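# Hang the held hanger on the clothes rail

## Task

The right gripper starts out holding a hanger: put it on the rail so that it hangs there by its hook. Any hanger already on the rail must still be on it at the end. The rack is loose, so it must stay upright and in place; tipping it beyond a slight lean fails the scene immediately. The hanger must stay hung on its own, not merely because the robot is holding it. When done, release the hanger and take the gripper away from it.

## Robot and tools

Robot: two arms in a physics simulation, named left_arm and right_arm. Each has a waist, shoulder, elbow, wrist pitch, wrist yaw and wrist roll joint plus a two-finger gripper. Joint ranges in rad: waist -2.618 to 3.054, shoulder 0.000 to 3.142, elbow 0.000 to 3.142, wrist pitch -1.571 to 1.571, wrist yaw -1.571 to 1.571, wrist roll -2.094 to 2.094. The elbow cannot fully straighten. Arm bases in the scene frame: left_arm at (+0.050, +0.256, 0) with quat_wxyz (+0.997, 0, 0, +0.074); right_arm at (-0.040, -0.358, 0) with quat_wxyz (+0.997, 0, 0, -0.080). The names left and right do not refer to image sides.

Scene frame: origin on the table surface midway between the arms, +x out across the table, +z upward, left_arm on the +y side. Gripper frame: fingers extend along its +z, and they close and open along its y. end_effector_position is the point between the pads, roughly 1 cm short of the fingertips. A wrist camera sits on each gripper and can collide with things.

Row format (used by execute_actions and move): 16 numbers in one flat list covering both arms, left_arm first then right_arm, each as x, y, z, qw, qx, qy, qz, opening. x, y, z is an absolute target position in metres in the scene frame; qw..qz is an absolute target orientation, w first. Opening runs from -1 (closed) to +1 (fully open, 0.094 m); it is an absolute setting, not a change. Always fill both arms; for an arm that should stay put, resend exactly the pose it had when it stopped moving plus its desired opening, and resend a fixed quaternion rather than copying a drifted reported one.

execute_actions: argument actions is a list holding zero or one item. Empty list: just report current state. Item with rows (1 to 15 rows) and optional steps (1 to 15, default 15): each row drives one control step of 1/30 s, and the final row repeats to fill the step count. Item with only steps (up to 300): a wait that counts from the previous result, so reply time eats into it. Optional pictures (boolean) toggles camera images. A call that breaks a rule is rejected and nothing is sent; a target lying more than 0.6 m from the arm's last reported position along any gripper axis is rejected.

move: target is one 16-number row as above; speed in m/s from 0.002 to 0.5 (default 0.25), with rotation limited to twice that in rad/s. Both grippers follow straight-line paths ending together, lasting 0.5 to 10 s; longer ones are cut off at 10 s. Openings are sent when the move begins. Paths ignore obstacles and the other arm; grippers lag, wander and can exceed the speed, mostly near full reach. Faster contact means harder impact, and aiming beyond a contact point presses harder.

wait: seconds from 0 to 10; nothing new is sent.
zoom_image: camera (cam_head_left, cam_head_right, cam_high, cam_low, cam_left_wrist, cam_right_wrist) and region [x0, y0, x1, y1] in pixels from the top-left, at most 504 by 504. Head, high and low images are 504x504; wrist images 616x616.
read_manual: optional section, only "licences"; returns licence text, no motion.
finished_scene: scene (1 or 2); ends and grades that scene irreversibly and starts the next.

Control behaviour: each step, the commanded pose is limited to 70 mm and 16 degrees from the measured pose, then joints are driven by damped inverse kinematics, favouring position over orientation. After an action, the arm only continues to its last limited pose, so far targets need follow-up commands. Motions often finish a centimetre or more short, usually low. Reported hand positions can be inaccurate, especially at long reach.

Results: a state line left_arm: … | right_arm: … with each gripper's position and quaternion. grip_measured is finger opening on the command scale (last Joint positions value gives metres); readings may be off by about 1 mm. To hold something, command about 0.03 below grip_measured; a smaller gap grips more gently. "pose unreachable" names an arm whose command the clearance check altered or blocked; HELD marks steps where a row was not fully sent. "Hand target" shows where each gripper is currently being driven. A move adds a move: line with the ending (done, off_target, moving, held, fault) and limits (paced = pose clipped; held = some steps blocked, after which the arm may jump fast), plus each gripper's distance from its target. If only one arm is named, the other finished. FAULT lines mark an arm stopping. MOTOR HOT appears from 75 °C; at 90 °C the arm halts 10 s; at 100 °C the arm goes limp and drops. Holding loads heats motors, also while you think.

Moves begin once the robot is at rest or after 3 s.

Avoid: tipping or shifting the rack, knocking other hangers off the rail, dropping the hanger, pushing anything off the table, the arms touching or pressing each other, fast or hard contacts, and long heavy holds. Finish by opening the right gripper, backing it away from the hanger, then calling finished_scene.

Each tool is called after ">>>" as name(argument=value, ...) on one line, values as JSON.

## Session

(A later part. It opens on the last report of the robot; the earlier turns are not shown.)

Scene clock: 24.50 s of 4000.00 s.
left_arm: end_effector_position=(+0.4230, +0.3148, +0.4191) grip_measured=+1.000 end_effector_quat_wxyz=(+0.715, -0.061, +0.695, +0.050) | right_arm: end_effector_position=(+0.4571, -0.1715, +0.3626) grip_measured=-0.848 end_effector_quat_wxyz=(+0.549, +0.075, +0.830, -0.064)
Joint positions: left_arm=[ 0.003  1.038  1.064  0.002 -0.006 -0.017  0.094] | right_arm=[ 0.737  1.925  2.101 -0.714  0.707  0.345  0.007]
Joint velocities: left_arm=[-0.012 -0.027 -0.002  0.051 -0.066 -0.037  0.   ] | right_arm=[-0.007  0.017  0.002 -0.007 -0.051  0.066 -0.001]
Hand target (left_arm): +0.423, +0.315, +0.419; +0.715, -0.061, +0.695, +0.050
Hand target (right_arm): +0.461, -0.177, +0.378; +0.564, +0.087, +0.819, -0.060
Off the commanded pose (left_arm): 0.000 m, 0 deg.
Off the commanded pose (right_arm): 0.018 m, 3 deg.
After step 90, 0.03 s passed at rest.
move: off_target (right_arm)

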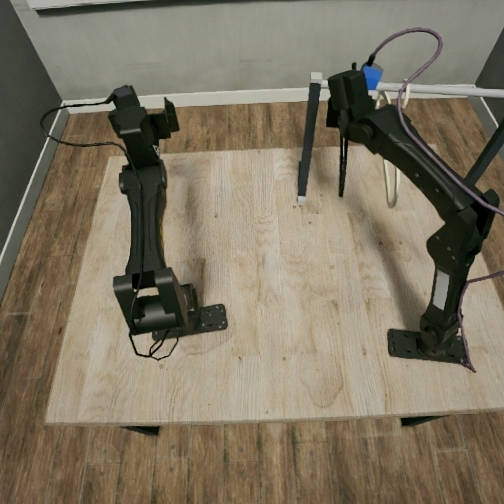

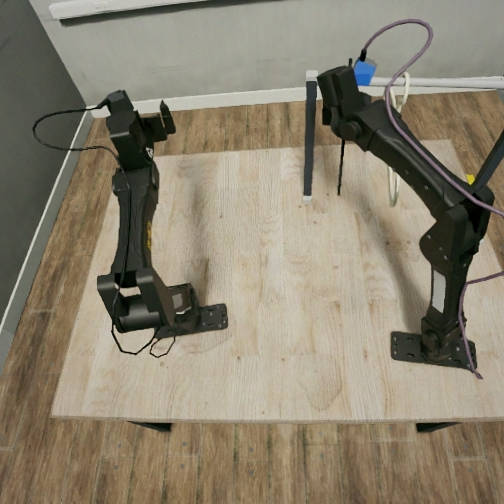

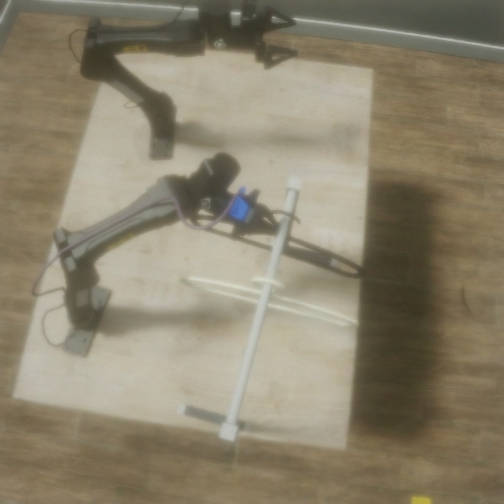

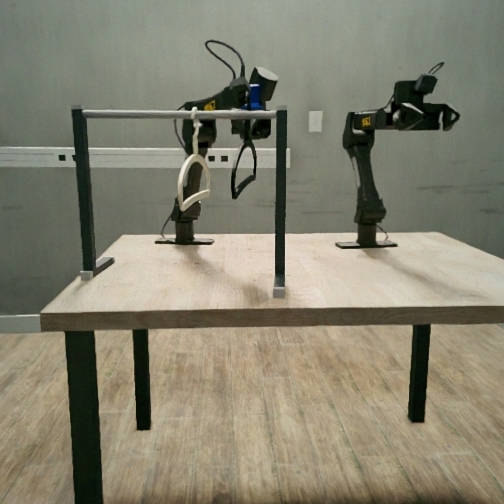

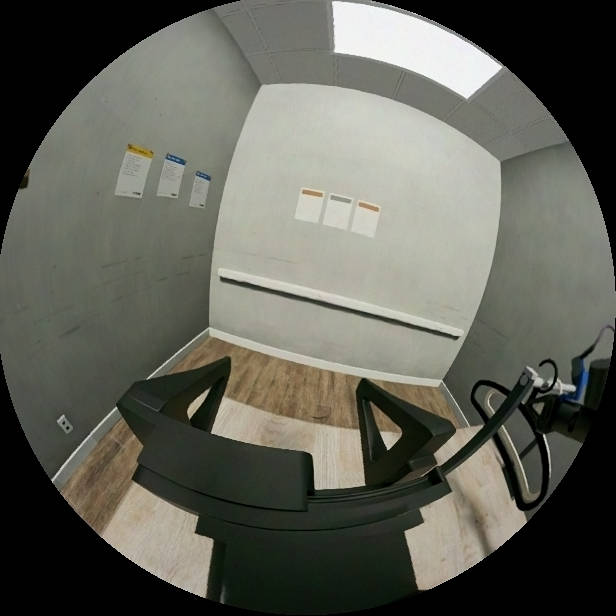

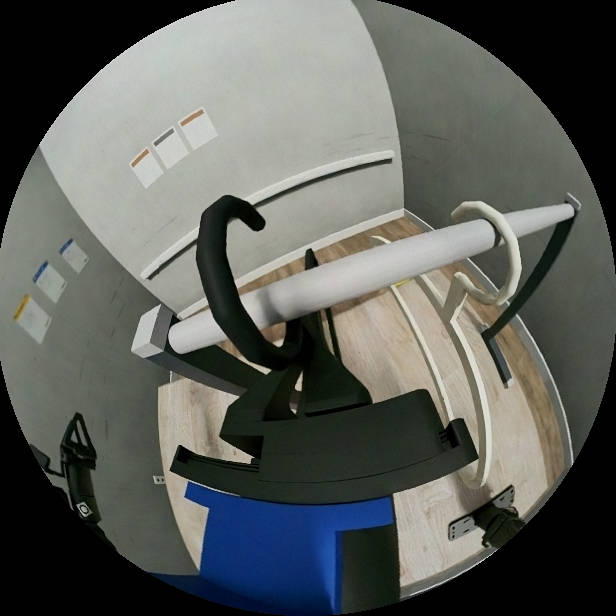

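>>> move(target=[0.423,0.3148,0.4191,0.715,-0.061,0.695,0.05,1,0.466,-0.177,0.35,0.565,0.086,0.819,-0.06,-0.9], speed=0.03)

>>> move(target=[0.423,0.3148,0.4191,0.715,-0.061,0.695,0.05,1,0.466,-0.177,0.35,0.565,0.086,0.819,-0.06,-0.2])

>>> move(target=[0.423,0.3148,0.4191,0.715,-0.061,0.695,0.05,1,0.3,-0.14,0.37,0.565,0.086,0.819,-0.06,-0.2], speed=0.12)

Scene clock: 30.53 s of 4000.00 s.
left_arm: end_effector_position=(+0.4230, +0.3148, +0.4191) grip_measured=+1.000 end_effector_quat_wxyz=(+0.715, -0.061, +0.695, +0.050) | right_arm: end_effector_position=(+0.4681, -0.1673, +0.3314) grip_measured=-0.848 end_effector_quat_wxyz=(+0.549, +0.075, +0.830, -0.064)
Joint positions: left_arm=[ 0.003  1.038  1.064  0.002 -0.006 -0.017  0.094] | right_arm=[ 0.731  1.925  1.969 -0.58   0.703  0.34   0.007]
Joint velocities: left_arm=[-0.007  0.002  0.002 -0.007  0.037 -0.007  0.   ] | right_arm=[ 0.002  0.007 -0.002 -0.007 -0.037 -0.022  0.   ]
Hand target (left_arm): +0.423, +0.315, +0.419; +0.715, -0.061, +0.695, +0.050
Hand target (right_arm): +0.466, -0.177, +0.349; +0.564, +0.086, +0.819, -0.060
Off the commanded pose (left_arm): 0.000 m, 0 deg.
Off the commanded pose (right_arm): 0.021 m, 3 deg.
After step 90, 1.80 s passed at rest.
move: off_target (right_arm)

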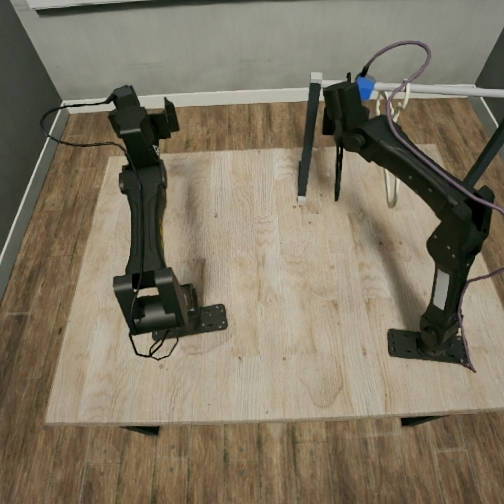

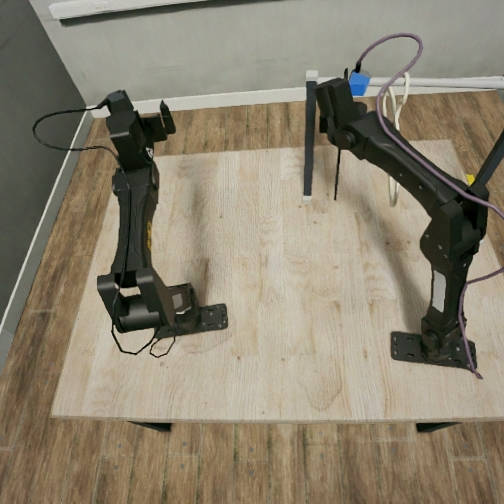

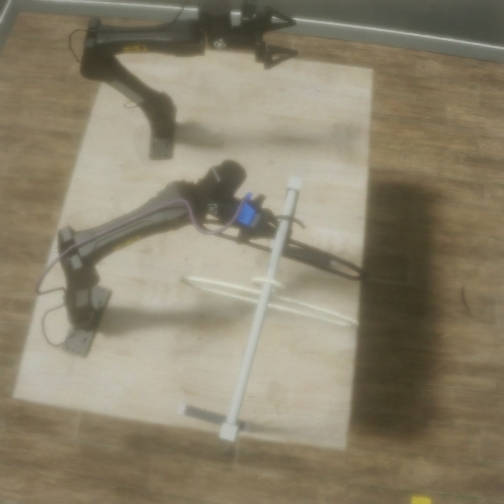

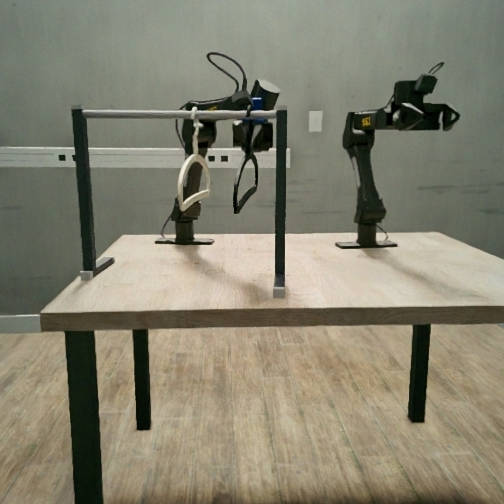

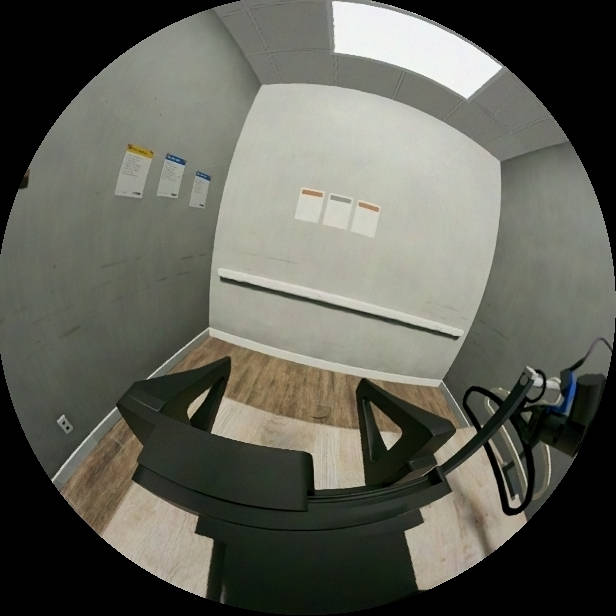

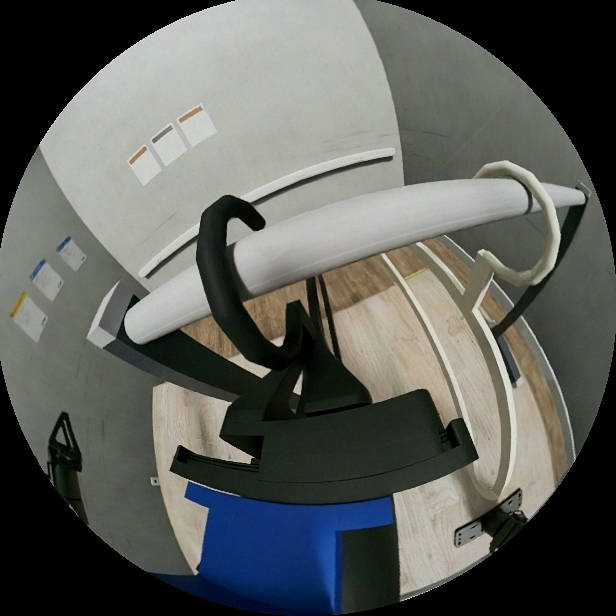

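Scene clock: 31.23 s of 4000.00 s.
left_arm: end_effector_position=(+0.4230, +0.3148, +0.4191) grip_measured=+1.000 end_effector_quat_wxyz=(+0.715, -0.061, +0.695, +0.050) | right_arm: end_effector_position=(+0.4696, -0.1663, +0.3344) grip_measured=-0.202 end_effector_quat_wxyz=(+0.554, +0.078, +0.827, -0.060)
Joint positions: left_arm=[ 0.003  1.038  1.064  0.002 -0.006 -0.017  0.094] | right_arm=[ 0.731  1.925  1.969 -0.563  0.703  0.34   0.037]
Joint velocities: left_arm=[-0.007  0.002 -0.002  0.051 -0.11   0.022  0.   ] | right_arm=[-0.002  0.007  0.012  0.022  0.037 -0.095 -0.001]
Hand target (left_arm): +0.423, +0.315, +0.419; +0.715, -0.061, +0.695, +0.050
Hand target (right_arm): +0.466, -0.177, +0.350; +0.565, +0.086, +0.819, -0.060
Off the commanded pose (left_arm): 0.000 m, 0 deg.
Off the commanded pose (right_arm): 0.019 m, 2 deg.
move: off_target (right_arm)

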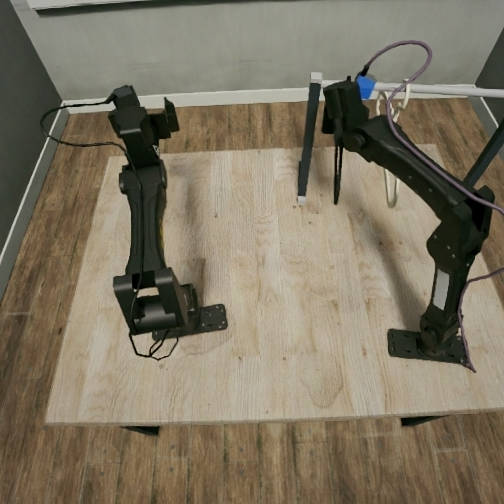

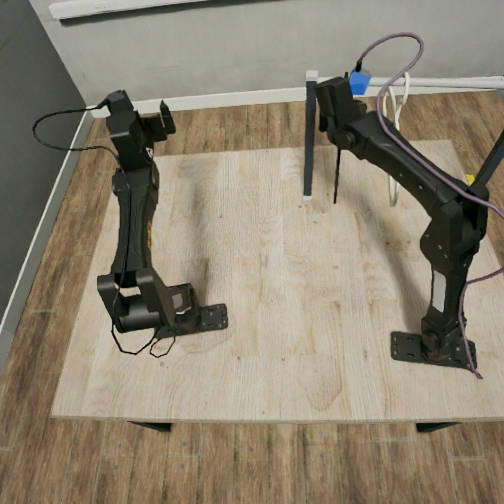

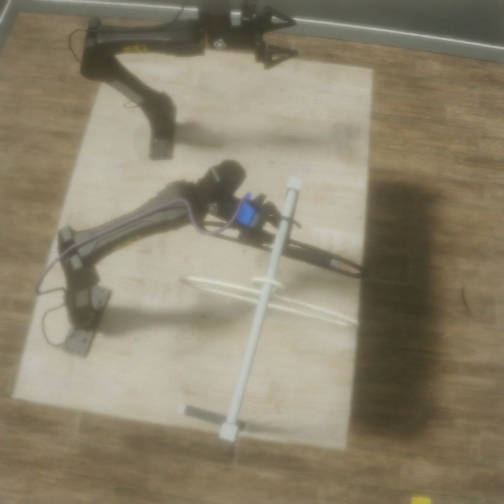

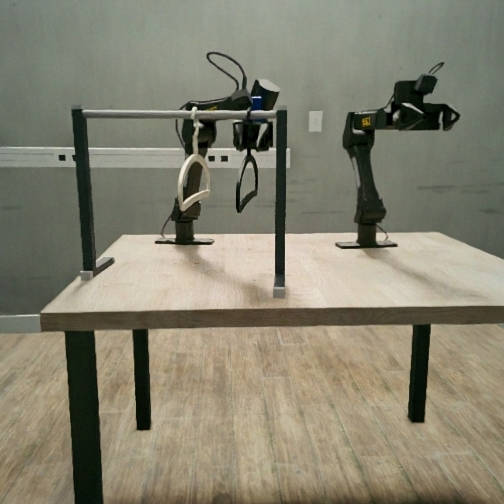

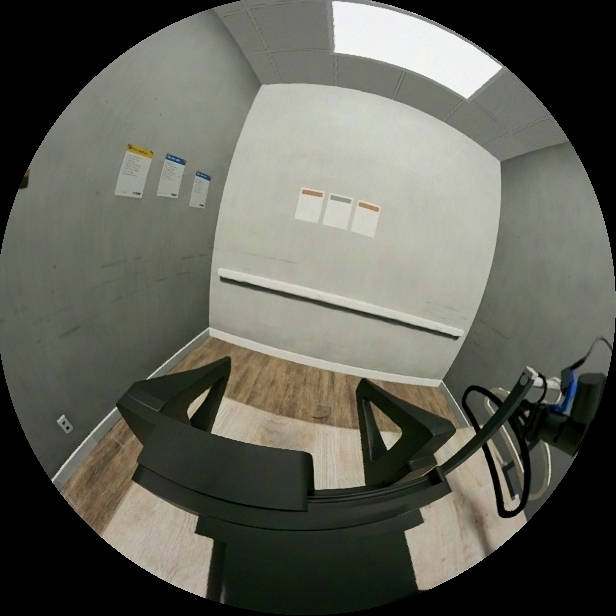

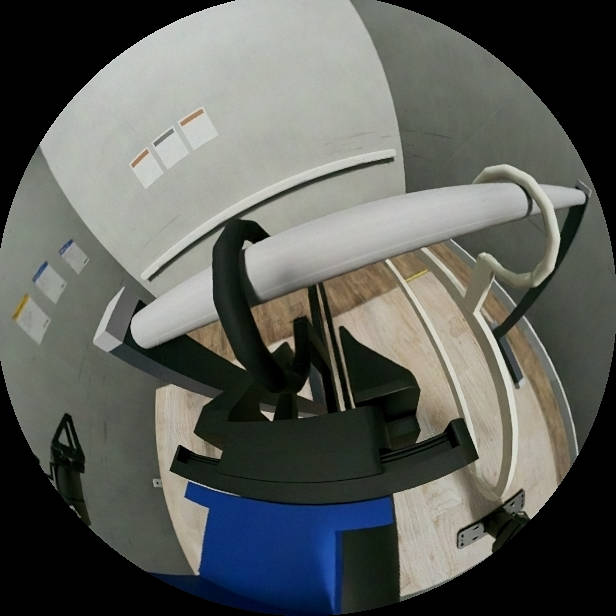

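Scene clock: 33.33 s of 4000.00 s.
left_arm: end_effector_position=(+0.4230, +0.3148, +0.4191) grip_measured=+1.000 end_effector_quat_wxyz=(+0.715, -0.061, +0.695, +0.050) | right_arm: end_effector_position=(+0.3057, -0.1321, +0.3635) grip_measured=-0.202 end_effector_quat_wxyz=(+0.562, +0.081, +0.821, -0.055)
Joint positions: left_arm=[ 0.003  1.038  1.064  0.002 -0.006 -0.017  0.094] | right_arm=[ 1.111  1.617  1.759 -0.901  1.017  0.679  0.037]
Joint velocities: left_arm=[-0.002 -0.022  0.002  0.007  0.037  0.051  0.   ] | right_arm=[-0.012  0.002  0.002 -0.037  0.022  0.095  0.   ]
Hand target (left_arm): +0.423, +0.315, +0.419; +0.715, -0.061, +0.695, +0.050
Hand target (right_arm): +0.300, -0.138, +0.371; +0.567, +0.085, +0.817, -0.059
Off the commanded pose (left_arm): 0.000 m, 0 deg.
Off the commanded pose (right_arm): 0.012 m, 1 deg.
move: off_target (right_arm)

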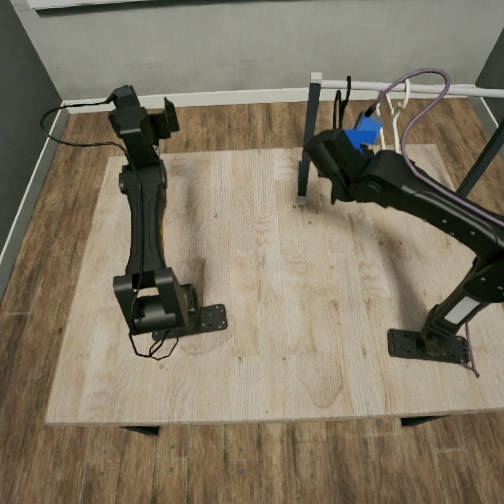

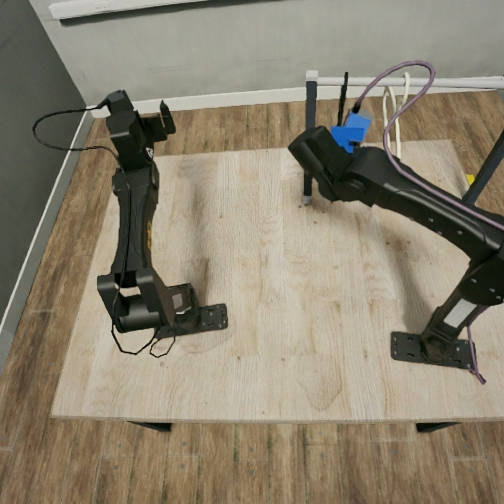

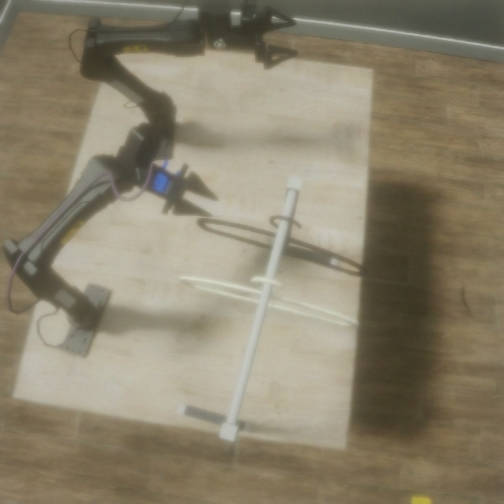

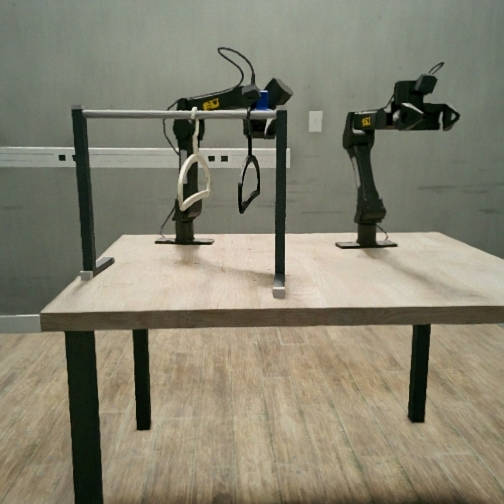

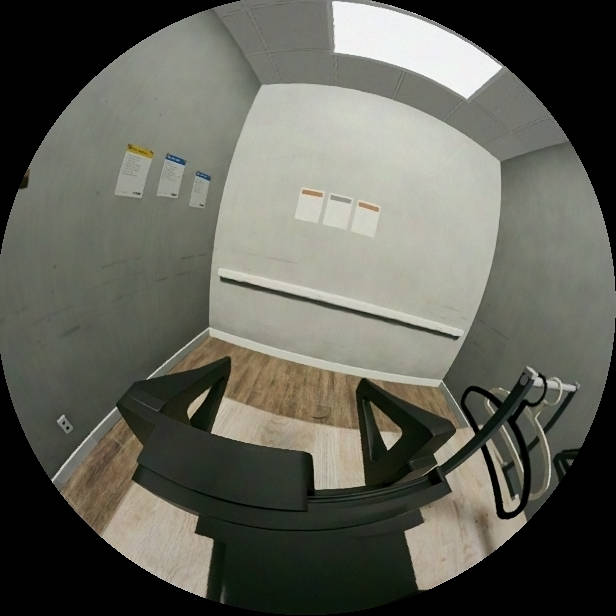

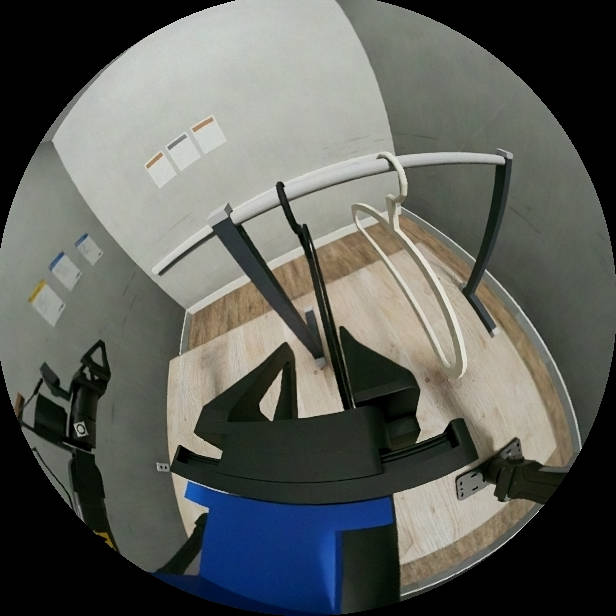

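>>> finished_scene(scene=1)

The scene is finished: the task was done.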